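# Screw two red-taped housing corners tight, then stow tools

## Task

Two of the housing's corners carry red tape. For each of those two corners, take a screw from the screw feeder and drive it into that corner's hole until tight. The two unmarked holes must stay empty; any screw tip left in one of them is a failure. A screw only counts as tight when the screwdriver motor turned it in and stopped on its own, shown as driver_stopped_at_torque=1. After that, neither turn nor move that screw. A screw that was pushed in rather than turned must be fully unscrewed and then driven in again. When done, hang every tool back in its original stand slot, unlock, and move the arm well away from the tools. Any tool still locked on counts as part of the arm.

## Robot and tools

ROBOT. One arm ends in a tool changer. Three tools hang in forks of a stand 180 mm apart: grip50 and grip85 (parallel grippers) and driver (screwdriver with spring-loaded hex key and a suction sleeve). tool_id reports grip50, grip85, driver or none. The camera is cam_wrist (672x504), on the wrist.

FRAMES. Scene frame: origin on the table top under the arm base, +z up, +y to the left when facing +x. end_effector_position (m) and end_effector_quat_wxyz (w first) describe the centre of the changer's flat face in that frame, tool or not. The face's own z axis points away from the arm. Offsets from the face centre, in mm along face x, y, z: grip50 grip point (0, -25, 180); grip85 grip point (0, 0, 173) closed, 13 mm closer when fully open; hex key tip (66, 20, 345). Both grippers close along face x.

ROW. Every moving command uses rows of 17 numbers in this order: x, y, z, qw, qx, qy, qz, lock, grip50_position, grip50_force_limit, grip50_speed, grip85_position, grip85_force_limit, grip85_speed, driver_spindle, driver_torque_limit, driver_sleeve_vacuum. The first seven are an absolute pose for the face in the scene frame (metres, unit quaternion). The other ten are scaled to -1..+1. lock: positive locks, negative unlocks, 0 keeps the last command (about 1 s to act). Gripper position +1 = fully open (50 or 85 mm); -1 = close until stopped; pads meet near -0.65 (grip50) or -0.8 (grip85). force_limit -1..+1 gives about 20 N up to 185 N (grip50) or 235 N (grip85); speed -1..+1 gives about 20 to 150 mm/s. driver_spindle +1 = 500 rpm driving in, -1 = backing out; it keeps running between actions until set to 0. driver_torque_limit -1..+1 maps to 0.3..1.2 N m. driver_sleeve_vacuum above 0.01 sucks a screw onto the sleeve; otherwise the screw is released. Tool fields only act while that tool is mounted and ready. To hold an orientation, repeat its quaternion in every row rather than copying a drifted reading.

TOOLS (functions).
execute_actions(actions): a list of actions; each action is a list of up to 15 rows, one row per 1/30 s step, last row held to fill 15 steps. An empty list just reports state and images. A target farther than 0.6 m from the face's current position along any face axis is refused; if the first action is bad, nothing runs. Each step the commanded pose is clipped to 100 mm and 16 degrees from the measured one, so long moves need several actions.
move(target, speed, stop_force, blocking): target is one absolute row as above; the face follows a straight path there. speed 0.002..0.5 m/s (default 0.25), turning up to twice that in rad/s. stop_force 9..40 N halts the path when push against the motion reaches that; use it with very low speed when approaching contact; omit it when backing off a surface. blocking=false returns after 0.5 s; poll with wait(0) and do not send other motion until it has ended. Not combinable with stop_force.
wait(seconds): 0..10, holds the last command.
stop(): brakes a running move.
zoom_image(camera, region): camera "cam_wrist", region [x0, y0, x1, y1] in image pixels, at most 504 by 504.
finished_scene(scene): the current scene's integer number; irreversible, call only when the goal is fully met.

RESULTS. State line: face pose and velocities. "Hand target": pose the controller is heading for. "pose unreachable": clearance check altered or blocked the command. "Wrist force"/"Wrist torque" in the face's axes, noisy (offset to about 4 N, saturating near 50 N); "no reading" is fine. move line: ending done, off_target, moving, held, fault or contact (stop_force triggered), plus limits=paced (clipped) or limits=held. Tool readings: plate_near, locked, unlocked, in_stand, unlock_refused; grip*_object_status (0 moving, 1 stopped opening, 2 stopped closing = object held, 3 at position or pads met); grip*_position_measured (counts, about 3 = open; grip50 opening ≈ (250 - counts) × 0.202 mm; grip85 78≈60 mm, 130≈40, 180≈20, 230 pads meet); driver_screw_detected, driver_sleeve_vacuum_kpa, driver_turns, driver_stopped_at_torque. n/a means the tool is not ready.

PICKING AND STOWING. Align the face to the plate within about 1 mm and 1 degree, with face -y toward the fork's open side. At plate_near=1 send lock +1 and wait for locked=1, then wait for readings to turn numeric (grippers cycle closed/open first). Lift 10-30 mm (about 20), slide at least 110 mm out along face -y, then rise. Return by the reverse path; the driver's muffler and air fitting pass just outside the +x fork arm. At in_stand=1 stay still, send lock -1, wait for unlocked=1. Unlocking elsewhere is refused. Fork arms: 40-70 mm either side along face x, front ends 45 mm toward the open side, tops 18 mm below the hung plate face.

SCREWING. Pick a screw with suction. Press the key onto the head about 2 mm past contact, turn slowly (spindle ±0.2 or less) to engage, and let the arm follow 0.7 mm per turn. The motor self-stops at 95 % of the torque limit, giving driver_stopped_at_torque=1; re-enabling needs spindle ≤0 for 0.5 s. Stop the spindle at the end of an action. If loosening does not reduce driver_turns, raise the torque limit.

AVOID. Contact forces of 150 N or joint load limits (wrist joints 26.3 N m) cause a 10 s fault stop. The arm is stiff: never aim far into a hard surface except slowly with stop_force. Do not drop or knock anything off the table, slam, or press hard. Watch MOTOR HOT warnings (brakes engage at 85 °C). Loose objects may occasionally get nudged.

Each tool is called by a JSON object that holds its "api" and its "payload", one argument or row to a line.

## Session

{"api": "execute_actions", "payload": {
  "actions": []
}}

Scene clock: 0.00 s.
end_effector_position=(+0.3295, +0.0156, +0.2985) locked=0 unlocked=1 plate_near=0 in_stand=0 unlock_refused=0 tool_id=none grip50_position_measured=n/a grip50_object_status=n/a grip85_position_measured=n/a grip85_object_status=n/a driver_sleeve_vacuum_kpa=n/a driver_screw_detected=n/a driver_stopped_at_torque=n/a driver_turns=n/a end_effector_quat_wxyz=(+0.516, -0.561, +0.638, -0.111) end_effector_velocity=(-0.000, -0.000, -0.000) end_effector_angular_velocity=(+0.001, +0.001, -0.001)
Joint positions: [ 0.009 -0.968  2.757 -4.244 -1.677  1.317]
Joint velocities: [-0.001  0.     0.    -0.001  0.     0.001]
Motor temperatures (°C, as the motors report them): [23 20 24 31 31 34]
Wrist force (N, on the end effector, along its own x y z axes, offset not removed): no reading
Wrist torque (N m, same axes, about the end effector's origin, offset not removed): no reading
Hand target: +0.330, +0.016, +0.299; +0.516, -0.561, +0.638, -0.111

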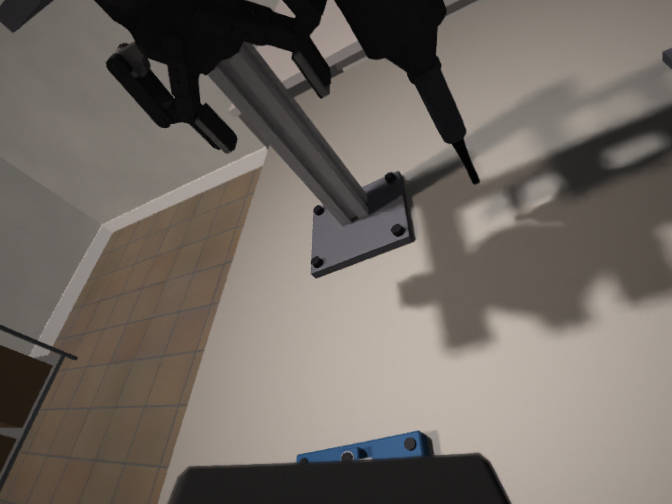

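{"api": "move", "payload": {
  "target": [0.4,0.0,0.68,0.13,-0.695,0.695,-0.13,0,0,0,0,0,0,0,0,0,0],
  "speed": 0.4
}}

Scene clock: 5.43 s.
end_effector_position=(+0.3998, -0.0003, +0.6803) locked=0 unlocked=1 plate_near=0 in_stand=0 unlock_refused=0 tool_id=none grip50_position_measured=n/a grip50_object_status=n/a grip85_position_measured=n/a grip85_object_status=n/a driver_sleeve_vacuum_kpa=n/a driver_screw_detected=n/a driver_stopped_at_torque=n/a driver_turns=n/a end_effector_quat_wxyz=(-0.132, +0.695, -0.695, +0.131) end_effector_velocity=(+0.001, +0.000, +0.000) end_effector_angular_velocity=(-0.006, +0.016, -0.005)
Joint positions: [ 0.701 -1.24   1.387 -1.363 -2.409  2.337]
Joint velocities: [-0.001  0.009 -0.017  0.031  0.005  0.02 ]
Motor temperatures (°C, as the motors report them): [23 20 24 31 31 34]
Wrist force (N, on the end effector, along its own x y z axes, offset not removed): [-1.9 2.3 2.6]
Wrist torque (N m, same axes, about the end effector's origin, offset not removed): [0.07 0.00 -0.22]
Hand target: +0.400, -0.000, +0.680; -0.131, +0.695, -0.695, +0.130
Off the commanded pose: 0.000 m, 0 deg.
move: done; limits=paced
camera_calibration (this result's frames):
cam_wrist: T_world_to_cam=[[-0.0390104, -0.998855, 0.0277038, 0.00310955], [-0.996291, 0.0367522, -0.0778089, 0.512428], [0.0767016, -0.0306364, -0.996583, 0.690882], [0, 0, 0, 1]] pos_world=[0.457657, 0.00543925, 0.728307]

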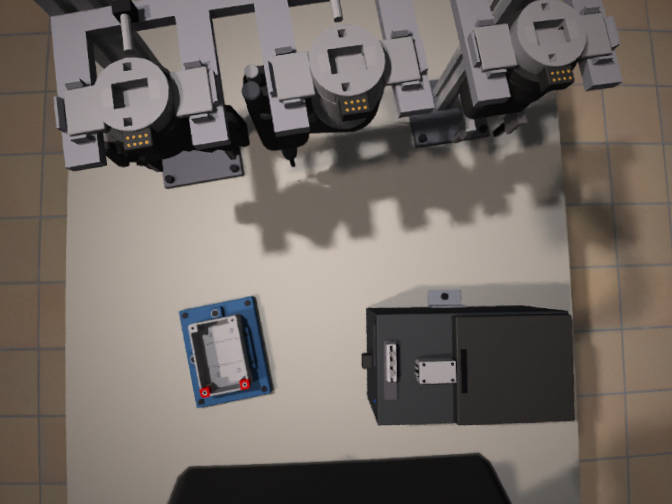

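{"api": "move", "payload": {
  "target": [0.62,-0.02,0.56,0,0.659,0.752,0,0,0,0,0,0,0,0,0,0,0],
  "speed": 0.5
}}

Scene clock: 11.30 s.
end_effector_position=(+0.4978, -0.0098, +0.6252) locked=0 unlocked=1 plate_near=0 in_stand=0 unlock_refused=0 tool_id=none grip50_position_measured=n/a grip50_object_status=n/a grip85_position_measured=n/a grip85_object_status=n/a driver_sleeve_vacuum_kpa=n/a driver_screw_detected=n/a driver_stopped_at_torque=n/a driver_turns=n/a end_effector_quat_wxyz=(+0.114, -0.193, +0.970, -0.099) end_effector_velocity=(+0.000, -0.000, -0.000) end_effector_angular_velocity=(+0.000, +0.000, -0.001)
Joint positions: [ 0.552 -1.098  1.275 -1.273 -2.503  3.494]
Joint velocities: [-0.001  0.    -0.    -0.001 -0.    -0.   ]
Motor temperatures (°C, as the motors report them): [23 20 24 31 31 34]
Wrist force (N, on the end effector, along its own x y z axes, offset not removed): [-1.2 2.0 2.8]
Wrist torque (N m, same axes, about the end effector's origin, offset not removed): [0.19 -0.02 -0.11]
Hand target: +0.498, -0.010, +0.625; +0.114, -0.193, +0.970, -0.099
Off the commanded pose: 0.139 m, 106 deg; position and orientation clipped at the last step of the last action.
move: held; limits=paced,held; held on 40 of 103 steps, including the last
pose unreachable: on one or more control steps of this call, first in action 0 (counted from 0), an arm could not follow its commanded pose, so it was not sent that pose on those steps. On the call's last step it was still not sent that pose. It may still have moved: this result reports where it is.
cause: the commanded pose would bring two parts of the arm too close to each other (joints 4 (wrist 1) to 6 (wrist 3) lie between them).
camera_calibration (this result's frames):
cam_wrist: T_world_to_cam=[[-0.918549, -0.366201, -0.148874, 0.553427], [-0.377881, 0.923994, 0.0586705, 0.221617], [0.116074, 0.110149, -0.987114, 0.603988], [0, 0, 0, 1]] pos_world=[0.521988, -0.0686354, 0.665594]

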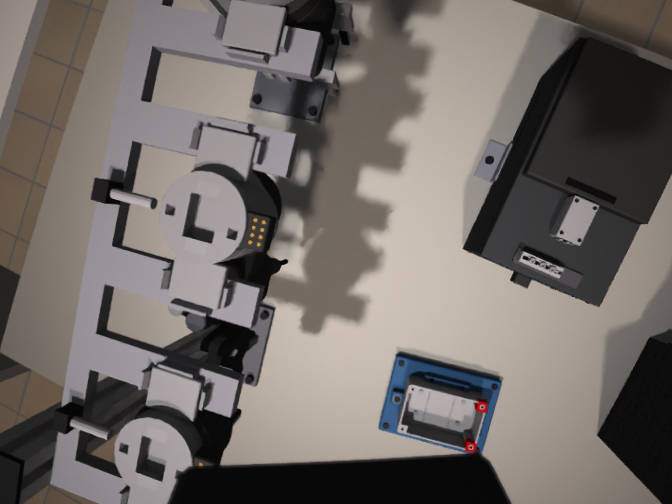

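{"api": "move", "payload": {
  "target": [0.55,-0.02,0.58,0,0.966,-0.259,0,0,0,0,0,0,0,0,0,0,0],
  "speed": 0.5
}}

{"api": "move", "payload": {
  "target": [0.64,-0.018,0.53,0,0.659,0.752,0,0,0,0,0,0,0,0,0,0,0],
  "speed": 0.5
}}

Scene clock: 22.17 s.
end_effector_position=(+0.5498, -0.0200, +0.5801) locked=0 unlocked=1 plate_near=0 in_stand=0 unlock_refused=0 tool_id=none grip50_position_measured=n/a grip50_object_status=n/a grip85_position_measured=n/a grip85_object_status=n/a driver_sleeve_vacuum_kpa=n/a driver_screw_detected=n/a driver_stopped_at_torque=n/a driver_turns=n/a end_effector_quat_wxyz=(-0.002, +0.809, -0.586, +0.053) end_effector_velocity=(+0.000, +0.000, -0.000) end_effector_angular_velocity=(-0.005, +0.042, +0.229)
Joint positions: [ 0.433 -1.029  1.195 -1.271 -2.373  1.921]
Joint velocities: [-0.005  0.007 -0.02   0.027  0.027 -0.223]
Motor temperatures (°C, as the motors report them): [23 20 24 31 31 34]
Wrist force (N, on the end effector, along its own x y z axes, offset not removed): [1.5 2.6 2.2]
Wrist torque (N m, same axes, about the end effector's origin, offset not removed): [0.05 -0.12 -0.47]
Hand target: +0.550, -0.020, +0.580; -0.000, +0.819, -0.571, +0.050
Off the commanded pose: 0.000 m, 42 deg; orientation clipped at the last step of the last action.
move: moving (no rest 5 s after the path's end); limits=paced
camera_calibration (this result's frames):
cam_wrist: T_world_to_cam=[[0.279361, -0.952304, 0.122777, -0.237151], [-0.94255, -0.247584, 0.224279, 0.444323], [-0.183184, -0.178378, -0.96676, 0.701558], [0, 0, 0, 1]] pos_world=[0.613562, 0.00930988, 0.607702]

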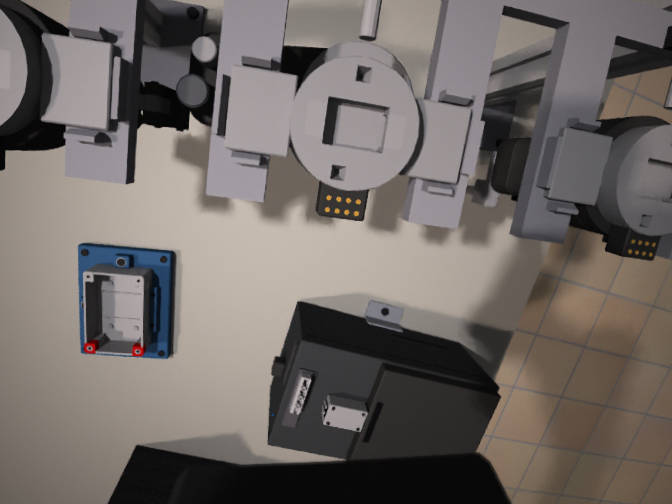

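Scene clock: 25.83 s.
end_effector_position=(+0.6400, -0.0181, +0.5300) locked=0 unlocked=1 plate_near=0 in_stand=0 unlock_refused=0 tool_id=none grip50_position_measured=n/a grip50_object_status=n/a grip85_position_measured=n/a grip85_object_status=n/a driver_sleeve_vacuum_kpa=n/a driver_screw_detected=n/a driver_stopped_at_torque=n/a driver_turns=n/a end_effector_quat_wxyz=(+0.000, +0.660, +0.751, -0.000) end_effector_velocity=(-0.000, +0.000, -0.001) end_effector_angular_velocity=(+0.002, +0.000, +0.020)
Joint positions: [ 0.318 -0.865  1.01  -1.299 -2.324 -1.141]
Joint velocities: [-0.001 -0.001  0.004 -0.005  0.001 -0.022]
Motor temperatures (°C, as the motors report them): [23 20 24 31 31 34]
Wrist force (N, on the end effector, along its own x y z axes, offset not removed): [0.1 3.5 3.6]
Wrist torque (N m, same axes, about the end effector's origin, offset not removed): [0.01 -0.18 -0.22]
Hand target: +0.640, -0.018, +0.530; +0.000, +0.659, +0.752, -0.000
Off the commanded pose: 0.000 m, 0 deg.
move: done
camera_calibration (this result's frames):
cam_wrist: T_world_to_cam=[[-0.102868, 0.993856, 0.040856, 0.0688166], [0.953005, 0.0867069, 0.290282, -0.701048], [0.284956, 0.0687968, -0.956069, 0.369183], [0, 0, 0, 1]] pos_world=[0.569981, -0.0330067, 0.553655]

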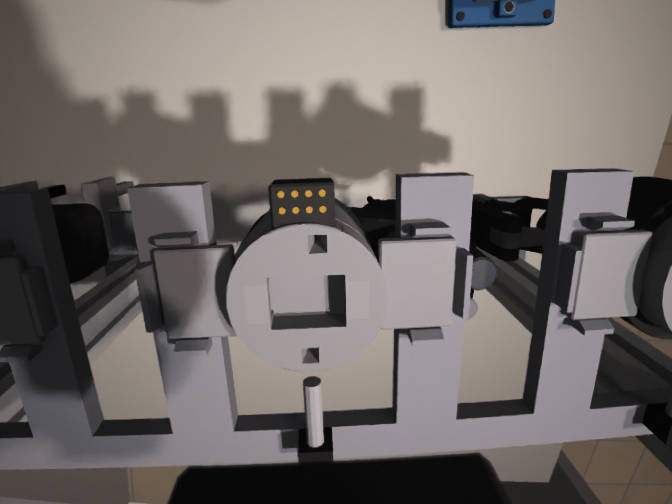

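{"api": "move", "payload": {
  "target": [0.636,-0.0255,0.44,0,0.659,0.752,0,0,0,0,0,0,0,0,0,0,0]
}}

{"api": "move", "payload": {
  "target": [0.636,-0.0255,0.40,0,0.659,0.752,0,0,0,0,0,0,0,0,0,0,0],
  "speed": 0.008,
  "stop_force": 12
}}

Scene clock: 29.97 s.
end_effector_position=(+0.6361, -0.0255, +0.4403) locked=0 unlocked=1 plate_near=0 in_stand=0 unlock_refused=0 tool_id=none grip50_position_measured=n/a grip50_object_status=n/a grip85_position_measured=n/a grip85_object_status=n/a driver_sleeve_vacuum_kpa=n/a driver_screw_detected=n/a driver_stopped_at_torque=n/a driver_turns=n/a end_effector_quat_wxyz=(-0.000, +0.659, +0.752, -0.000) end_effector_velocity=(+0.000, -0.001, -0.002) end_effector_angular_velocity=(+0.002, -0.005, -0.001)
Joint positions: [ 0.229 -0.935  1.292 -1.592 -2.357 -1.259]
Joint velocities: [-0.003 -0.002  0.008 -0.015 -0.001 -0.007]
Motor temperatures (°C, as the motors report them): [23 20 24 31 31 34]
Wrist force (N, on the end effector, along its own x y z axes, offset not removed): [-1.6 1.1 -0.6]
Wrist torque (N m, same axes, about the end effector's origin, offset not removed): [-0.08 -0.17 -0.17]
Hand target: +0.636, -0.025, +0.440; +0.000, +0.659, +0.752, -0.000
Off the commanded pose: 0.000 m, 0 deg.
move: done
camera_calibration (this result's frames):
cam_wrist: T_world_to_cam=[[-0.105035, 0.993618, 0.0411232, 0.0806947], [0.952865, 0.0887189, 0.290132, -0.670423], [0.284632, 0.0696588, -0.956103, 0.285308], [0, 0, 0, 1]] pos_world=[0.566091, -0.0405747, 0.463976]

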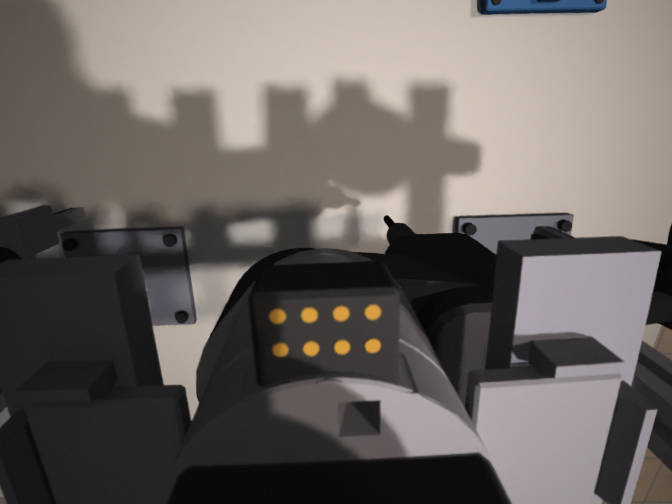

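Scene clock: 34.03 s.
end_effector_position=(+0.6360, -0.0255, +0.4110) locked=0 unlocked=1 plate_near=1 in_stand=1 unlock_refused=0 tool_id=none grip50_position_measured=n/a grip50_object_status=n/a grip85_position_measured=n/a grip85_object_status=n/a driver_sleeve_vacuum_kpa=n/a driver_screw_detected=n/a driver_stopped_at_torque=n/a driver_turns=n/a end_effector_quat_wxyz=(+0.000, +0.659, +0.752, -0.000) end_effector_velocity=(-0.000, -0.000, +0.000) end_effector_angular_velocity=(-0.002, +0.004, -0.001)
Joint positions: [ 0.199 -0.94   1.363 -1.685 -2.366 -1.299]
Joint velocities: [ 0.     0.001 -0.004  0.01   0.     0.006]
Motor temperatures (°C, as the motors report them): [23 20 24 31 31 34]
Wrist force (N, on the end effector, along its own x y z axes, offset not removed): [7.2 20.7 -26.5]
Wrist torque (N m, same axes, about the end effector's origin, offset not removed): [-0.58 -0.18 -1.80]
Hand target: +0.636, -0.025, +0.411; -0.000, +0.659, +0.752, -0.000
Off the commanded pose: 0.011 m, 0 deg.
move: contact
camera_calibration (this result's frames):
cam_wrist: T_world_to_cam=[[-0.105336, 0.993582, 0.0412152, 0.0820869], [0.952746, 0.0889588, 0.290452, -0.661864], [0.284921, 0.0698628, -0.956002, 0.257069], [0, 0, 0, 1]] pos_world=[0.565991, -0.040641, 0.434615]

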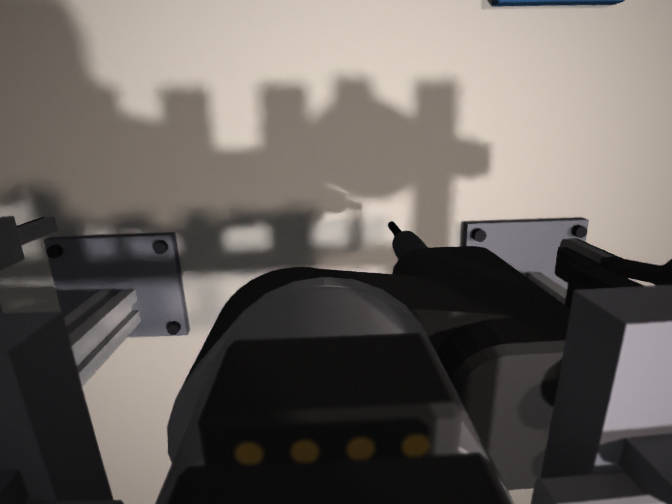

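{"api": "execute_actions", "payload": {
  "actions": [
    [[0.6365,-0.0254,0.4112,0,0.655,0.7556,0,1,0,0,0,0,0,0,0,0,0]],
    [[0.6365,-0.0254,0.4112,0,0.655,0.7556,0,1,0,0,0,0,0,0,0,0,0]],
    [[0.6365,-0.0254,0.4112,0,0.655,0.7556,0,1,0,0,0,0,0,0,0,0,0]]
  ]
}}

{"api": "move", "payload": {
  "target": [0.6365,-0.0254,0.431,0,0.655,0.7556,0,0,0,0,0,0,0,0,0,0,0],
  "speed": 0.05
}}

{"api": "move", "payload": {
  "target": [0.508,-0.0438,0.431,0,0.655,0.7556,0,0,0,0,0,0,0,0,0,0,0],
  "speed": 0.12
}}

{"api": "move", "payload": {
  "target": [0.47,-0.07,0.55,0,0.655,0.7556,0,0,0,0,0,0,0,0,0,0,0]
}}

{"api": "move", "payload": {
  "target": [0.375,-0.155,0.55,0,0.655,0.7556,0,0,0,0,0,0,0,0,0,0,0]
}}

{"api": "zoom_image", "payload": {
  "camera": "cam_wrist",
  "region": [310,150,470,270]
}}

Scene clock: 38.97 s.
end_effector_position=(+0.6365, -0.0254, +0.4113) locked=1 unlocked=0 plate_near=1 in_stand=1 unlock_refused=0 tool_id=driver grip50_position_measured=n/a grip50_object_status=n/a grip85_position_measured=n/a grip85_object_status=n/a driver_sleeve_vacuum_kpa=n/a driver_screw_detected=n/a driver_stopped_at_torque=n/a driver_turns=n/a end_effector_quat_wxyz=(+0.000, +0.655, +0.756, +0.000) end_effector_velocity=(+0.000, -0.000, -0.000) end_effector_angular_velocity=(+0.000, +0.001, -0.001)
Joint positions: [ 0.2   -0.939  1.36  -1.685 -2.366 -1.31 ]
Joint velocities: [-0.    -0.    -0.001  0.001  0.     0.001]
Motor temperatures (°C, as the motors report them): [23 20 24 31 31 34]
Wrist force (N, on the end effector, along its own x y z axes, offset not removed): [2.1 -1.9 -27.1]
Wrist torque (N m, same axes, about the end effector's origin, offset not removed): [-0.40 -0.36 0.07]
Hand target: +0.637, -0.025, +0.411; +0.000, +0.655, +0.756, -0.000
Off the commanded pose: 0.000 m, 0 deg.
camera_calibration (this result's frames):
cam_wrist: T_world_to_cam=[[-0.115779, 0.992407, 0.0415195, 0.0885369], [0.951691, 0.0988662, 0.290706, -0.661665], [0.284393, 0.0731713, -0.955911, 0.257522], [0, 0, 0, 1]] pos_world=[0.566714, -0.0412915, 0.434842]

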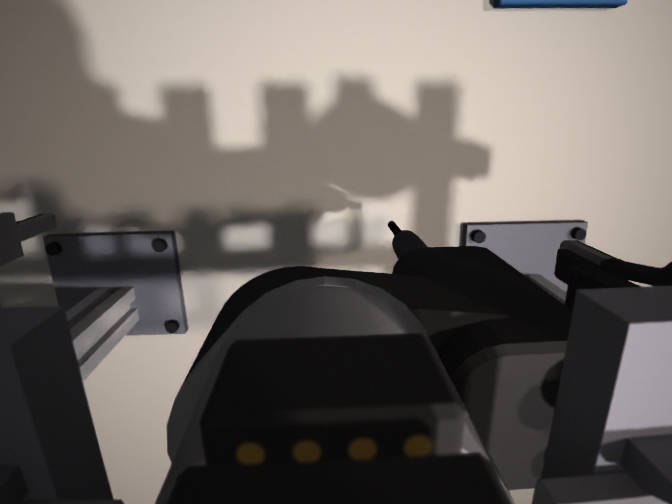

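Scene clock: 39.83 s.
end_effector_position=(+0.6365, -0.0254, +0.4306) locked=1 unlocked=0 plate_near=1 in_stand=0 unlock_refused=0 tool_id=driver grip50_position_measured=n/a grip50_object_status=n/a grip85_position_measured=n/a grip85_object_status=n/a driver_sleeve_vacuum_kpa=0 driver_screw_detected=0 driver_stopped_at_torque=0 driver_turns=0.00 end_effector_quat_wxyz=(+0.000, +0.655, +0.756, +0.000) end_effector_velocity=(-0.000, +0.001, +0.004) end_effector_angular_velocity=(-0.000, -0.001, +0.001)
Joint positions: [ 0.219 -0.937  1.315 -1.623 -2.36  -1.284]
Joint velocities: [ 0.005  0.001 -0.008  0.01   0.001  0.005]
Motor temperatures (°C, as the motors report them): [23 20 24 31 31 34]
Wrist force (N, on the end effector, along its own x y z axes, offset not removed): [-1.7 2.9 2.8]
Wrist torque (N m, same axes, about the end effector's origin, offset not removed): [0.08 0.12 -0.11]
Hand target: +0.636, -0.025, +0.431; -0.000, +0.655, +0.756, +0.000
Off the commanded pose: 0.000 m, 0 deg.
move: done
camera_calibration (this result's frames):
cam_wrist: T_world_to_cam=[[-0.115881, 0.992394, 0.0415505, 0.0877728], [0.951687, 0.0989568, 0.290688, -0.667241], [0.284365, 0.0732283, -0.955915, 0.276101], [0, 0, 0, 1]] pos_world=[0.566662, -0.0412955, 0.45424]

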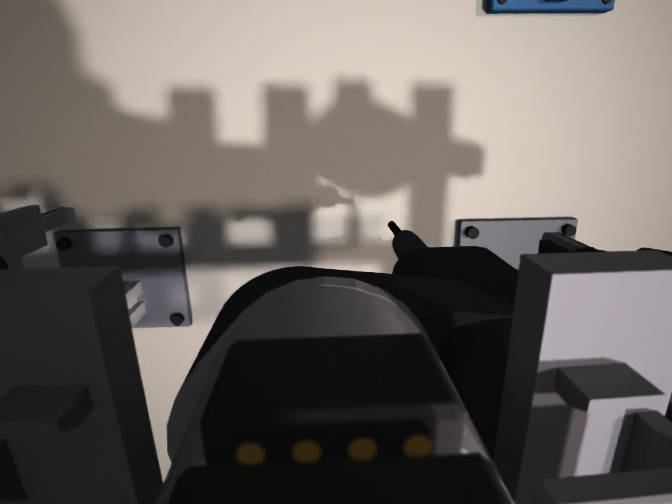

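Scene clock: 41.47 s.
end_effector_position=(+0.5084, -0.0436, +0.4310) locked=1 unlocked=0 plate_near=1 in_stand=0 unlock_refused=0 tool_id=driver grip50_position_measured=n/a grip50_object_status=n/a grip85_position_measured=n/a grip85_object_status=n/a driver_sleeve_vacuum_kpa=0 driver_screw_detected=0 driver_stopped_at_torque=0 driver_turns=0.00 end_effector_quat_wxyz=(-0.000, +0.655, +0.756, +0.000) end_effector_velocity=(-0.003, -0.001, +0.000) end_effector_angular_velocity=(-0.000, -0.001, +0.000)
Joint positions: [ 0.263 -1.209  1.688 -1.682 -2.344 -1.225]
Joint velocities: [ 0.001 -0.007  0.007 -0.001 -0.     0.001]
Motor temperatures (°C, as the motors report them): [23 20 24 31 31 34]
Wrist force (N, on the end effector, along its own x y z axes, offset not removed): [-1.6 3.3 0.9]
Wrist torque (N m, same axes, about the end effector's origin, offset not removed): [0.20 0.05 -0.17]
Hand target: +0.508, -0.044, +0.431; -0.000, +0.655, +0.756, +0.000
Off the commanded pose: 0.000 m, 0 deg.
move: done
camera_calibration (this result's frames):
cam_wrist: T_world_to_cam=[[-0.115866, 0.992395, 0.0415702, 0.0909626], [0.951721, 0.0989449, 0.290581, -0.543625], [0.284258, 0.0732317, -0.955947, 0.314233], [0, 0, 0, 1]] pos_world=[0.438596, -0.0594937, 0.454576]

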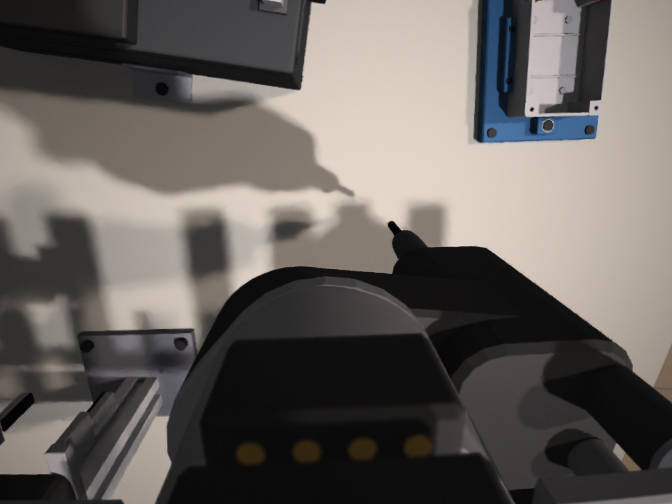

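Scene clock: 42.67 s.
end_effector_position=(+0.4700, -0.0700, +0.5496) locked=1 unlocked=0 plate_near=1 in_stand=0 unlock_refused=0 tool_id=driver grip50_position_measured=n/a grip50_object_status=n/a grip85_position_measured=n/a grip85_object_status=n/a driver_sleeve_vacuum_kpa=0 driver_screw_detected=0 driver_stopped_at_torque=0 driver_turns=0.00 end_effector_quat_wxyz=(-0.000, +0.655, +0.756, +0.000) end_effector_velocity=(-0.000, -0.001, +0.002) end_effector_angular_velocity=(-0.002, +0.004, -0.001)
Joint positions: [ 0.397 -1.259  1.46  -1.292 -2.289 -1.06 ]
Joint velocities: [ 0.002  0.002 -0.008  0.013  0.002  0.006]
Motor temperatures (°C, as the motors report them): [23 20 24 31 31 34]
Wrist force (N, on the end effector, along its own x y z axes, offset not removed): [-0.5 3.4 0.9]
Wrist torque (N m, same axes, about the end effector's origin, offset not removed): [0.19 -0.03 -0.14]
Hand target: +0.470, -0.070, +0.550; -0.000, +0.655, +0.756, +0.000
Off the commanded pose: 0.000 m, 0 deg.
move: done
camera_calibration (this result's frames):
cam_wrist: T_world_to_cam=[[-0.115991, 0.992365, 0.0419219, 0.107586], [0.951601, 0.0989339, 0.290977, -0.539094], [0.284608, 0.0736435, -0.955811, 0.440314], [0, 0, 0, 1]] pos_world=[0.400164, -0.0858562, 0.57321]

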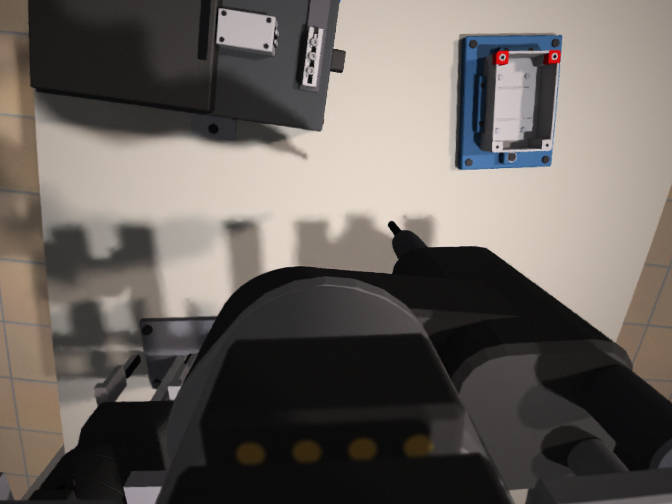

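Scene clock: 43.90 s.
end_effector_position=(+0.3752, -0.1547, +0.5500) locked=1 unlocked=0 plate_near=1 in_stand=0 unlock_refused=0 tool_id=driver grip50_position_measured=n/a grip50_object_status=n/a grip85_position_measured=n/a grip85_object_status=n/a driver_sleeve_vacuum_kpa=0 driver_screw_detected=0 driver_stopped_at_torque=0 driver_turns=0.00 end_effector_quat_wxyz=(+0.000, +0.655, +0.756, -0.000) end_effector_velocity=(-0.002, -0.002, -0.000) end_effector_angular_velocity=(-0.000, +0.001, -0.001)
Joint positions: [ 0.383 -1.542  1.632 -1.191 -2.296 -1.076]
Joint velocities: [-0.001 -0.006  0.003  0.002 -0.    -0.   ]
Motor temperatures (°C, as the motors report them): [23 20 24 31 31 34]
Wrist force (N, on the end effector, along its own x y z axes, offset not removed): [0.0 4.2 0.5]
Wrist torque (N m, same axes, about the end effector's origin, offset not removed): [0.25 0.04 -0.18]
Hand target: +0.375, -0.155, +0.550; +0.000, +0.655, +0.756, -0.000
Off the commanded pose: 0.000 m, 0 deg.
move: done
camera_calibration (this result's frames):
cam_wrist: T_world_to_cam=[[-0.115855, 0.992401, 0.0414496, 0.180919], [0.95172, 0.0989692, 0.290577, -0.440378], [0.284266, 0.0731131, -0.955954, 0.473974], [0, 0, 0, 1]] pos_world=[0.305342, -0.170614, 0.573562]

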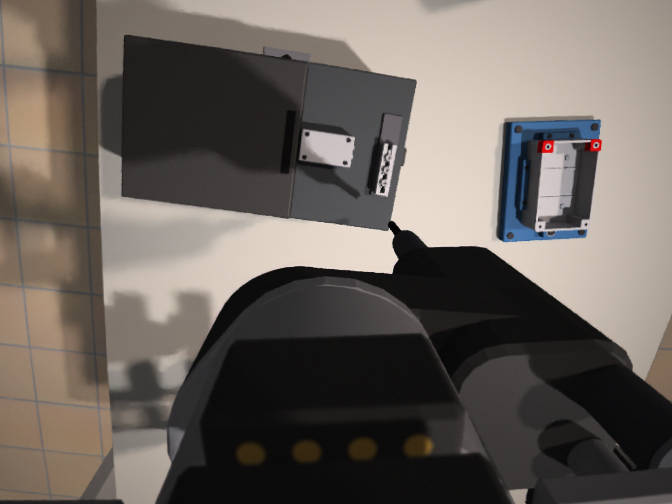

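Region (310, 150, 470, 270) of cam_wrist's 672x504 image, scaled by 3.150, with more detail than that image has; it fills the top 378 rows of this view, and the rest is white.

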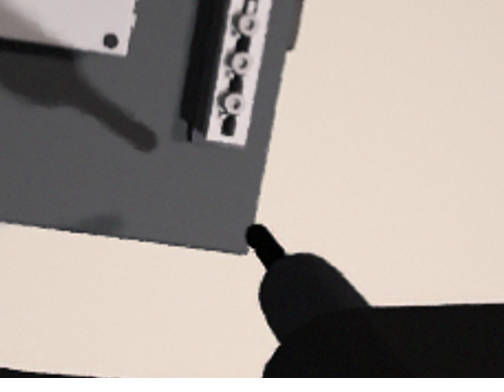

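{"api": "move", "payload": {
  "target": [0.3406,-0.1618,0.524,0,0.655,0.7556,0,0,0,0,0,0,0,0,0,0,0],
  "speed": 0.1
}}

{"api": "zoom_image", "payload": {
  "camera": "cam_wrist",
  "region": [350,180,430,240]
}}

Scene clock: 47.43 s.
end_effector_position=(+0.3409, -0.1617, +0.5242) locked=1 unlocked=0 plate_near=1 in_stand=0 unlock_refused=0 tool_id=driver grip50_position_measured=n/a grip50_object_status=n/a grip85_position_measured=n/a grip85_object_status=n/a driver_sleeve_vacuum_kpa=0 driver_screw_detected=0 driver_stopped_at_torque=0 driver_turns=0.00 end_effector_quat_wxyz=(-0.000, +0.655, +0.756, -0.000) end_effector_velocity=(-0.002, -0.001, -0.001) end_effector_angular_velocity=(+0.001, -0.003, +0.000)
Joint positions: [ 0.37  -1.641  1.761 -1.232 -2.302 -1.092]
Joint velocities: [ 0.    -0.007  0.008 -0.004 -0.001 -0.002]
Motor temperatures (°C, as the motors report them): [23 20 24 31 31 34]
Wrist force (N, on the end effector, along its own x y z axes, offset not removed): [0.7 1.4 2.4]
Wrist torque (N m, same axes, about the end effector's origin, offset not removed): [0.14 -0.09 -0.19]
Hand target: +0.341, -0.162, +0.524; +0.000, +0.655, +0.756, -0.000
Off the commanded pose: 0.000 m, 0 deg.
move: done
camera_calibration (this result's frames):
cam_wrist: T_world_to_cam=[[-0.115822, 0.992406, 0.0414285, 0.184931], [0.951735, 0.0989468, 0.290533, -0.399597], [0.284227, 0.0730791, -0.955968, 0.459629], [0, 0, 0, 1]] pos_world=[0.271091, -0.177577, 0.547825]

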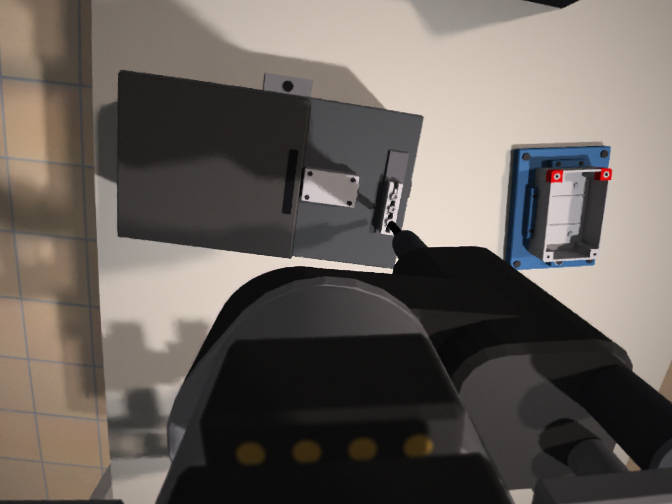

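Region (350, 180, 430, 240) of cam_wrist's 672x504 image, scaled by 6.300, with more detail than that image has; it fills the top 378 rows of this view, and the rest is white.

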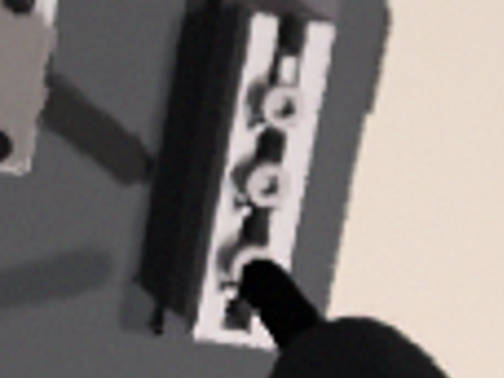

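{"api": "move", "payload": {
  "target": [0.3406,-0.1614,0.508,0,0.655,0.7556,0,0,0,0,0,0,0,0,0.1,0,1],
  "speed": 0.006,
  "stop_force": 10
}}

{"api": "zoom_image", "payload": {
  "camera": "cam_wrist",
  "region": [350,180,430,240]
}}

Scene clock: 54.33 s.
end_effector_position=(+0.3406, -0.1614, +0.5082) locked=1 unlocked=0 plate_near=1 in_stand=0 unlock_refused=0 tool_id=driver grip50_position_measured=n/a grip50_object_status=n/a grip85_position_measured=n/a grip85_object_status=n/a driver_sleeve_vacuum_kpa=14 driver_screw_detected=0 driver_stopped_at_torque=0 driver_turns=2.41 end_effector_quat_wxyz=(+0.000, +0.655, +0.756, -0.000) end_effector_velocity=(+0.000, -0.000, -0.002) end_effector_angular_velocity=(-0.000, -0.000, -0.001)
Joint positions: [ 0.346 -1.659  1.81  -1.282 -2.312 -1.12 ]
Joint velocities: [-0.003 -0.002  0.004 -0.005 -0.002 -0.002]
Motor temperatures (°C, as the motors report them): [23 20 24 31 31 34]
Wrist force (N, on the end effector, along its own x y z axes, offset not removed): [0.4 1.4 -4.2]
Wrist torque (N m, same axes, about the end effector's origin, offset not removed): [-0.36 0.90 -0.22]
Hand target: +0.341, -0.161, +0.508; +0.000, +0.655, +0.756, -0.000
Off the commanded pose: 0.000 m, 0 deg.
move: done
camera_calibration (this result's frames):
cam_wrist: T_world_to_cam=[[-0.115844, 0.992404, 0.0414124, 0.185286], [0.95172, 0.0989696, 0.290575, -0.3947], [0.284269, 0.0730744, -0.955956, 0.44436], [0, 0, 0, 1]] pos_world=[0.270791, -0.177286, 0.531805]

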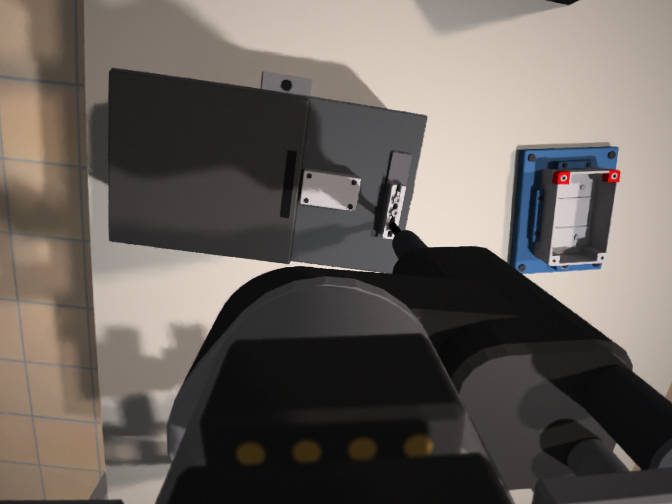

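Region (350, 180, 430, 240) of cam_wrist's 672x504 image, scaled by 6.300, with more detail than that image has; it fills the top 378 rows of this view, and the rest is white.

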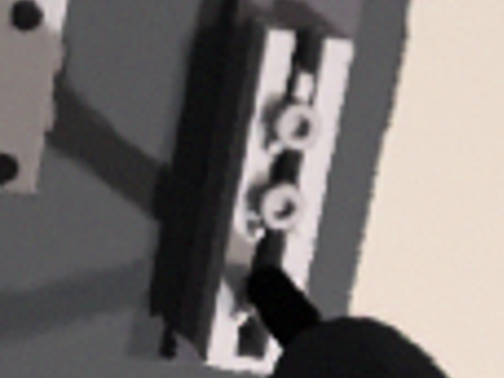

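{"api": "execute_actions", "payload": {
  "actions": [
    [[0.3408,-0.1614,0.514,0,0.655,0.7556,0,0,0,0,0,0,0,0,0,0,1]],
    [[0.3414,-0.1612,0.513,0,0.655,0.7556,0,0,0,0,0,0,0,0,0,0,1]],
    [[0.3414,-0.1612,0.510,0,0.655,0.7556,0,0,0,0,0,0,0,0,0.1,0,1]],
    [[0.3414,-0.1612,0.507,0,0.655,0.7556,0,0,0,0,0,0,0,0,0.1,0,1]],
    [[0.3414,-0.1612,0.507,0,0.655,0.7556,0,0,0,0,0,0,0,0,0,0,1]]
  ]
}}

{"api": "zoom_image", "payload": {
  "camera": "cam_wrist",
  "region": [350,180,430,240]
}}

Scene clock: 58.57 s.
end_effector_position=(+0.3414, -0.1612, +0.5070) locked=1 unlocked=0 plate_near=1 in_stand=0 unlock_refused=0 tool_id=driver grip50_position_measured=n/a grip50_object_status=n/a grip85_position_measured=n/a grip85_object_status=n/a driver_sleeve_vacuum_kpa=14 driver_screw_detected=0 driver_stopped_at_torque=0 driver_turns=4.67 end_effector_quat_wxyz=(+0.000, +0.655, +0.756, -0.000) end_effector_velocity=(+0.000, -0.000, +0.000) end_effector_angular_velocity=(-0.000, -0.001, +0.001)
Joint positions: [ 0.344 -1.659  1.813 -1.287 -2.313 -1.123]
Joint velocities: [ 0.    -0.    -0.    -0.001 -0.    -0.001]
Motor temperatures (°C, as the motors report them): [23 20 24 31 31 34]
Wrist force (N, on the end effector, along its own x y z axes, offset not removed): [-0.9 2.1 -4.1]
Wrist torque (N m, same axes, about the end effector's origin, offset not removed): [-0.18 1.08 -0.26]
Hand target: +0.341, -0.161, +0.507; +0.000, +0.655, +0.756, -0.000
Off the commanded pose: 0.000 m, 0 deg.
camera_calibration (this result's frames):
cam_wrist: T_world_to_cam=[[-0.115856, 0.992399, 0.0414856, 0.185191], [0.951714, 0.0989587, 0.290597, -0.395139], [0.284283, 0.07315, -0.955946, 0.442972], [0, 0, 0, 1]] pos_world=[0.271585, -0.177084, 0.530601]

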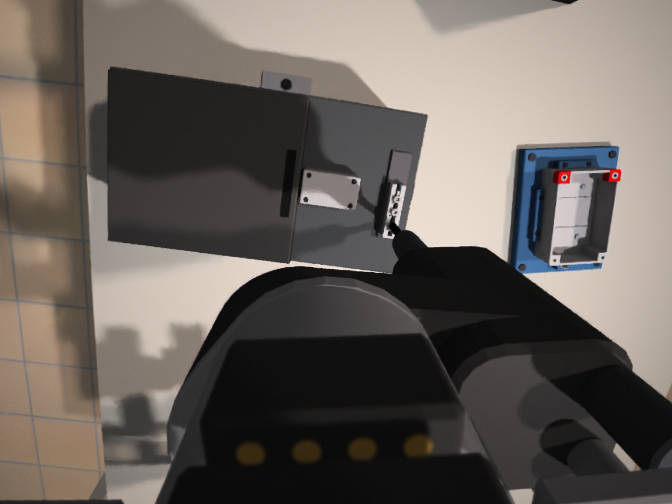

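Region (350, 180, 430, 240) of cam_wrist's 672x504 image, scaled by 6.300, with more detail than that image has; it fills the top 378 rows of this view, and the rest is white.

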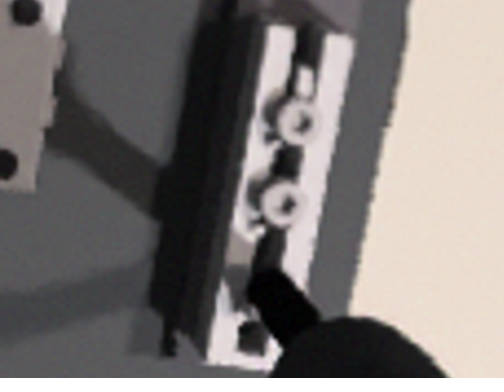

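{"api": "execute_actions", "payload": {
  "actions": [
    [[0.3413,-0.161,0.515,0,0.655,0.7556,0,0,0,0,0,0,0,0,0,0,1]],
    [[0.3411,-0.1604,0.514,0,0.655,0.7556,0,0,0,0,0,0,0,0,0,0,1]],
    [[0.3411,-0.1604,0.510,0,0.655,0.7556,0,0,0,0,0,0,0,0,0.1,0,1]],
    [[0.3411,-0.1604,0.507,0,0.655,0.7556,0,0,0,0,0,0,0,0,0.1,0,1]],
    [[0.3411,-0.1604,0.507,0,0.655,0.7556,0,0,0,0,0,0,0,0,0,0,1]]
  ]
}}

{"api": "zoom_image", "payload": {
  "camera": "cam_wrist",
  "region": [350,180,430,240]
}}

Scene clock: 64.70 s.
end_effector_position=(+0.3411, -0.1604, +0.5070) locked=1 unlocked=0 plate_near=1 in_stand=0 unlock_refused=0 tool_id=driver grip50_position_measured=n/a grip50_object_status=n/a grip85_position_measured=n/a grip85_object_status=n/a driver_sleeve_vacuum_kpa=14 driver_screw_detected=0 driver_stopped_at_torque=0 driver_turns=5.50 end_effector_quat_wxyz=(-0.000, +0.655, +0.756, -0.000) end_effector_velocity=(-0.000, +0.000, -0.000) end_effector_angular_velocity=(-0.000, +0.001, -0.001)
Joint positions: [ 0.345 -1.658  1.814 -1.287 -2.312 -1.121]
Joint velocities: [-0.    -0.     0.001 -0.     0.     0.001]
Motor temperatures (°C, as the motors report them): [23 20 24 31 31 34]
Wrist force (N, on the end effector, along its own x y z axes, offset not removed): [3.5 -2.9 -2.4]
Wrist torque (N m, same axes, about the end effector's origin, offset not removed): [1.47 1.49 -0.57]
Hand target: +0.341, -0.160, +0.507; +0.000, +0.655, +0.756, -0.000
Off the commanded pose: 0.000 m, 0 deg.
camera_calibration (this result's frames):
cam_wrist: T_world_to_cam=[[-0.115857, 0.992399, 0.0414867, 0.184361], [0.951714, 0.0989591, 0.290597, -0.394932], [0.284283, 0.0731512, -0.955946, 0.443], [0, 0, 0, 1]] pos_world=[0.271285, -0.176284, 0.530601]

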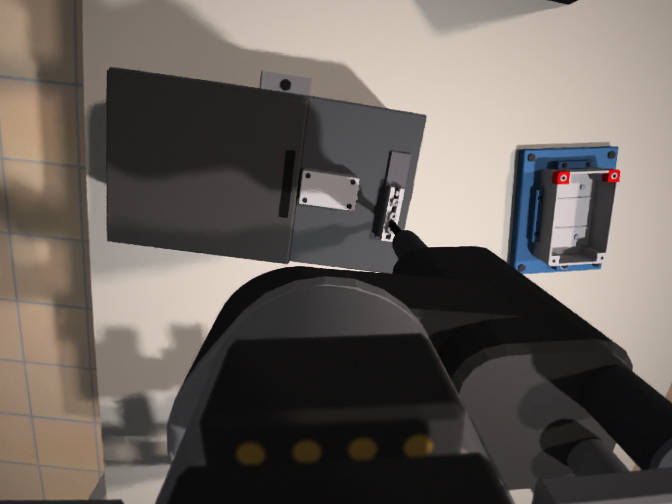

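Region (350, 180, 430, 240) of cam_wrist's 672x504 image, scaled by 6.300, with more detail than that image has; it fills the top 378 rows of this view, and the rest is white.

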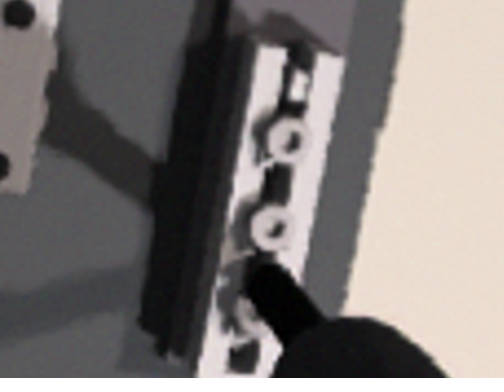

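{"api": "execute_actions", "payload": {
  "actions": [
    [[0.3411,-0.1604,0.516,0,0.655,0.7556,0,0,0,0,0,0,0,0,0,0,0]],
    [[0.3411,-0.152,0.516,0,0.655,0.7556,0,0,0,0,0,0,0,0,0,0,0]],
    [[0.3411,-0.152,0.514,0,0.655,0.7556,0,0,0,0,0,0,0,0,0,0,0]]
  ]
}}

{"api": "zoom_image", "payload": {
  "camera": "cam_wrist",
  "region": [350,180,430,240]
}}

Scene clock: 68.13 s.
end_effector_position=(+0.3411, -0.1520, +0.5141) locked=1 unlocked=0 plate_near=1 in_stand=0 unlock_refused=0 tool_id=driver grip50_position_measured=n/a grip50_object_status=n/a grip85_position_measured=n/a grip85_object_status=n/a driver_sleeve_vacuum_kpa=0 driver_screw_detected=0 driver_stopped_at_torque=0 driver_turns=5.50 end_effector_quat_wxyz=(+0.000, +0.655, +0.756, +0.000) end_effector_velocity=(-0.000, +0.000, -0.000) end_effector_angular_velocity=(+0.000, -0.001, +0.002)
Joint positions: [ 0.367 -1.639  1.795 -1.27  -2.303 -1.094]
Joint velocities: [ 0.001 -0.001  0.002 -0.001 -0.    -0.001]
Motor temperatures (°C, as the motors report them): [23 20 24 31 31 34]
Wrist force (N, on the end effector, along its own x y z axes, offset not removed): [-0.8 3.1 0.7]
Wrist torque (N m, same axes, about the end effector's origin, offset not removed): [0.10 0.00 -0.34]
Hand target: +0.341, -0.152, +0.514; +0.000, +0.655, +0.756, -0.000
Off the commanded pose: 0.000 m, 0 deg.
camera_calibration (this result's frames):
cam_wrist: T_world_to_cam=[[-0.11589, 0.992395, 0.0414824, 0.175733], [0.951706, 0.098991, 0.290614, -0.397812], [0.284298, 0.0731584, -0.955941, 0.449137], [0, 0, 0, 1]] pos_world=[0.271278, -0.167875, 0.537668]

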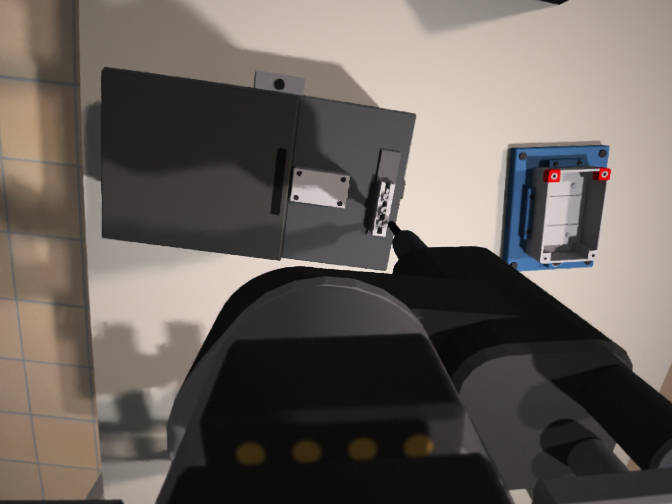

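Region (350, 180, 430, 240) of cam_wrist's 672x504 image, scaled by 6.300, with more detail than that image has; it fills the top 378 rows of this view, and the rest is white.

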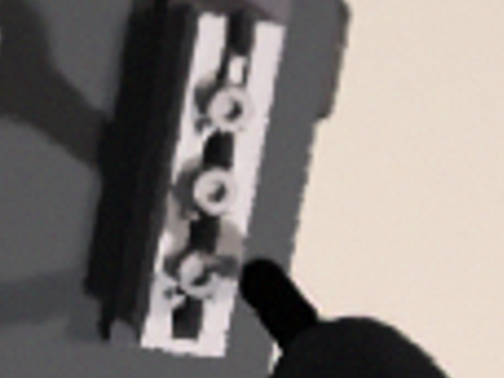

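{"api": "execute_actions", "payload": {
  "actions": [
    [[0.3412,-0.1623,0.516,0,0.655,0.7556,0,0,0,0,0,0,0,0,0,0,1]],
    [[0.3412,-0.1623,0.513,0,0.655,0.7556,0,0,0,0,0,0,0,0,0,0,1]],
    [[0.3412,-0.1623,0.510,0,0.655,0.7556,0,0,0,0,0,0,0,0,0.1,0,1]],
    [[0.3412,-0.1623,0.508,0,0.655,0.7556,0,0,0,0,0,0,0,0,0.1,0,1]],
    [[0.3412,-0.1623,0.508,0,0.655,0.7556,0,0,0,0,0,0,0,0,0,0,1]]
  ]
}}

{"api": "zoom_image", "payload": {
  "camera": "cam_wrist",
  "region": [350,180,430,240]
}}

Scene clock: 72.77 s.
end_effector_position=(+0.3412, -0.1623, +0.5080) locked=1 unlocked=0 plate_near=1 in_stand=0 unlock_refused=0 tool_id=driver grip50_position_measured=n/a grip50_object_status=n/a grip85_position_measured=n/a grip85_object_status=n/a driver_sleeve_vacuum_kpa=14 driver_screw_detected=0 driver_stopped_at_torque=0 driver_turns=6.32 end_effector_quat_wxyz=(+0.000, +0.655, +0.756, -0.000) end_effector_velocity=(+0.000, +0.000, -0.000) end_effector_angular_velocity=(+0.000, +0.000, +0.000)
Joint positions: [ 0.344 -1.66   1.81  -1.283 -2.313 -1.123]
Joint velocities: [-0.    -0.     0.001 -0.001  0.    -0.001]
Motor temperatures (°C, as the motors report them): [23 20 24 31 31 34]
Wrist force (N, on the end effector, along its own x y z axes, offset not removed): [-1.4 0.6 -2.2]
Wrist torque (N m, same axes, about the end effector's origin, offset not removed): [-0.12 0.44 -0.23]
Hand target: +0.341, -0.162, +0.508; +0.000, +0.655, +0.756, -0.000
Off the commanded pose: 0.000 m, 0 deg.
camera_calibration (this result's frames):
cam_wrist: T_world_to_cam=[[-0.115856, 0.992399, 0.0414862, 0.186218], [0.951714, 0.0989586, 0.290598, -0.39513], [0.284283, 0.0731506, -0.955946, 0.444065], [0, 0, 0, 1]] pos_world=[0.271385, -0.178184, 0.5316]

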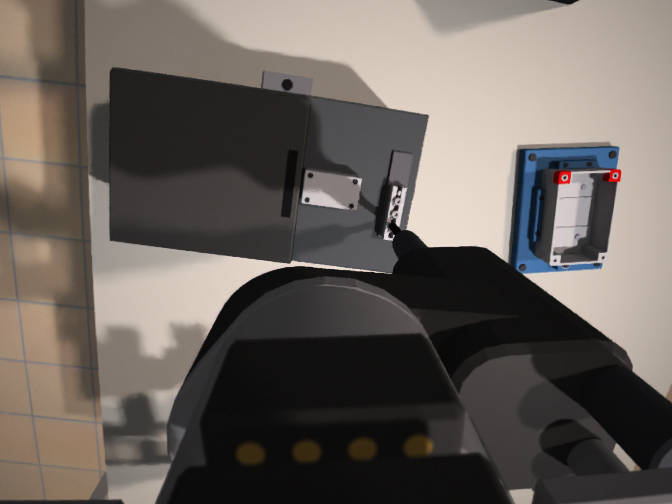

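Region (350, 180, 430, 240) of cam_wrist's 672x504 image, scaled by 6.300, with more detail than that image has; it fills the top 378 rows of this view, and the rest is white.

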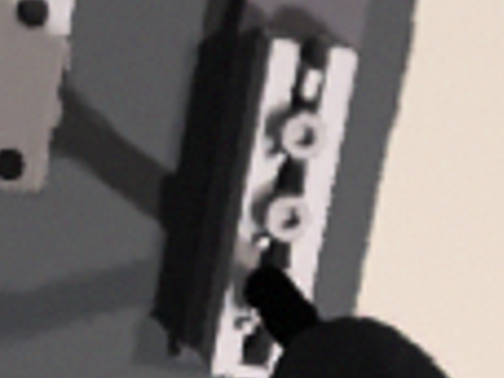

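{"api": "execute_actions", "payload": {
  "actions": [
    [[0.3412,-0.1623,0.506,0,0.655,0.7556,0,0,0,0,0,0,0,0,0.1,0,1]],
    [[0.3412,-0.1623,0.5045,0,0.655,0.7556,0,0,0,0,0,0,0,0,0.1,0,1]],
    [[0.3412,-0.1623,0.5045,0,0.655,0.7556,0,0,0,0,0,0,0,0,0,0,1]]
  ]
}}

{"api": "zoom_image", "payload": {
  "camera": "cam_wrist",
  "region": [350,180,430,240]
}}

Scene clock: 77.27 s.
end_effector_position=(+0.3412, -0.1623, +0.5045) locked=1 unlocked=0 plate_near=1 in_stand=0 unlock_refused=0 tool_id=driver grip50_position_measured=n/a grip50_object_status=n/a grip85_position_measured=n/a grip85_object_status=n/a driver_sleeve_vacuum_kpa=14 driver_screw_detected=0 driver_stopped_at_torque=0 driver_turns=7.14 end_effector_quat_wxyz=(+0.000, +0.655, +0.756, -0.000) end_effector_velocity=(+0.000, -0.000, +0.001) end_effector_angular_velocity=(+0.000, -0.001, -0.000)
Joint positions: [ 0.339 -1.664  1.82  -1.294 -2.315 -1.13 ]
Joint velocities: [ 0.001 -0.    -0.001 -0.    -0.    -0.   ]
Motor temperatures (°C, as the motors report them): [23 20 24 31 31 34]
Wrist force (N, on the end effector, along its own x y z axes, offset not removed): [-0.3 3.7 -7.4]
Wrist torque (N m, same axes, about the end effector's origin, offset not removed): [-0.05 0.67 -0.39]
Hand target: +0.341, -0.162, +0.505; +0.000, +0.655, +0.756, -0.000
Off the commanded pose: 0.000 m, 0 deg.
camera_calibration (this result's frames):
cam_wrist: T_world_to_cam=[[-0.115856, 0.992399, 0.0414862, 0.186363], [0.951714, 0.0989582, 0.290598, -0.394113], [0.284284, 0.0731506, -0.955946, 0.440719], [0, 0, 0, 1]] pos_world=[0.271385, -0.178184, 0.5281]

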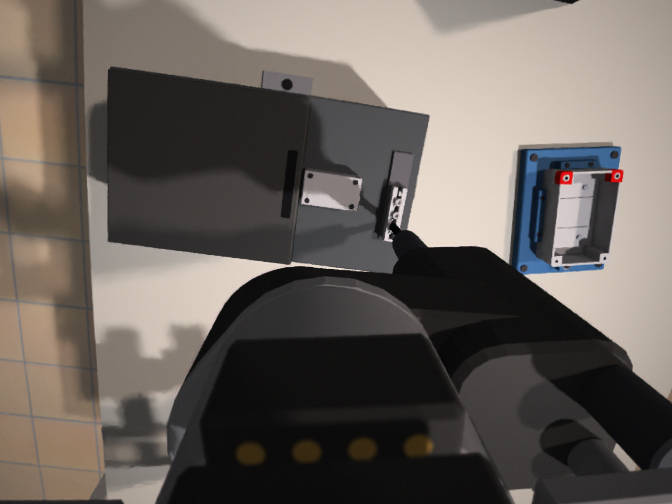

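Region (350, 180, 430, 240) of cam_wrist's 672x504 image, scaled by 6.300, with more detail than that image has; it fills the top 378 rows of this view, and the rest is white.

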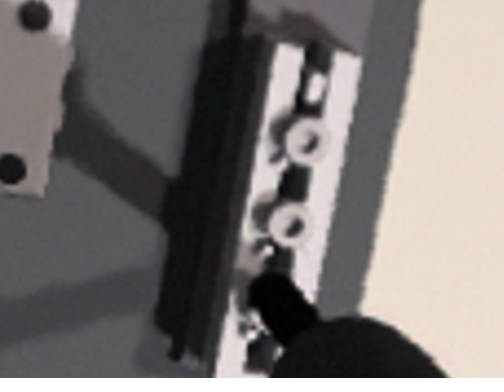

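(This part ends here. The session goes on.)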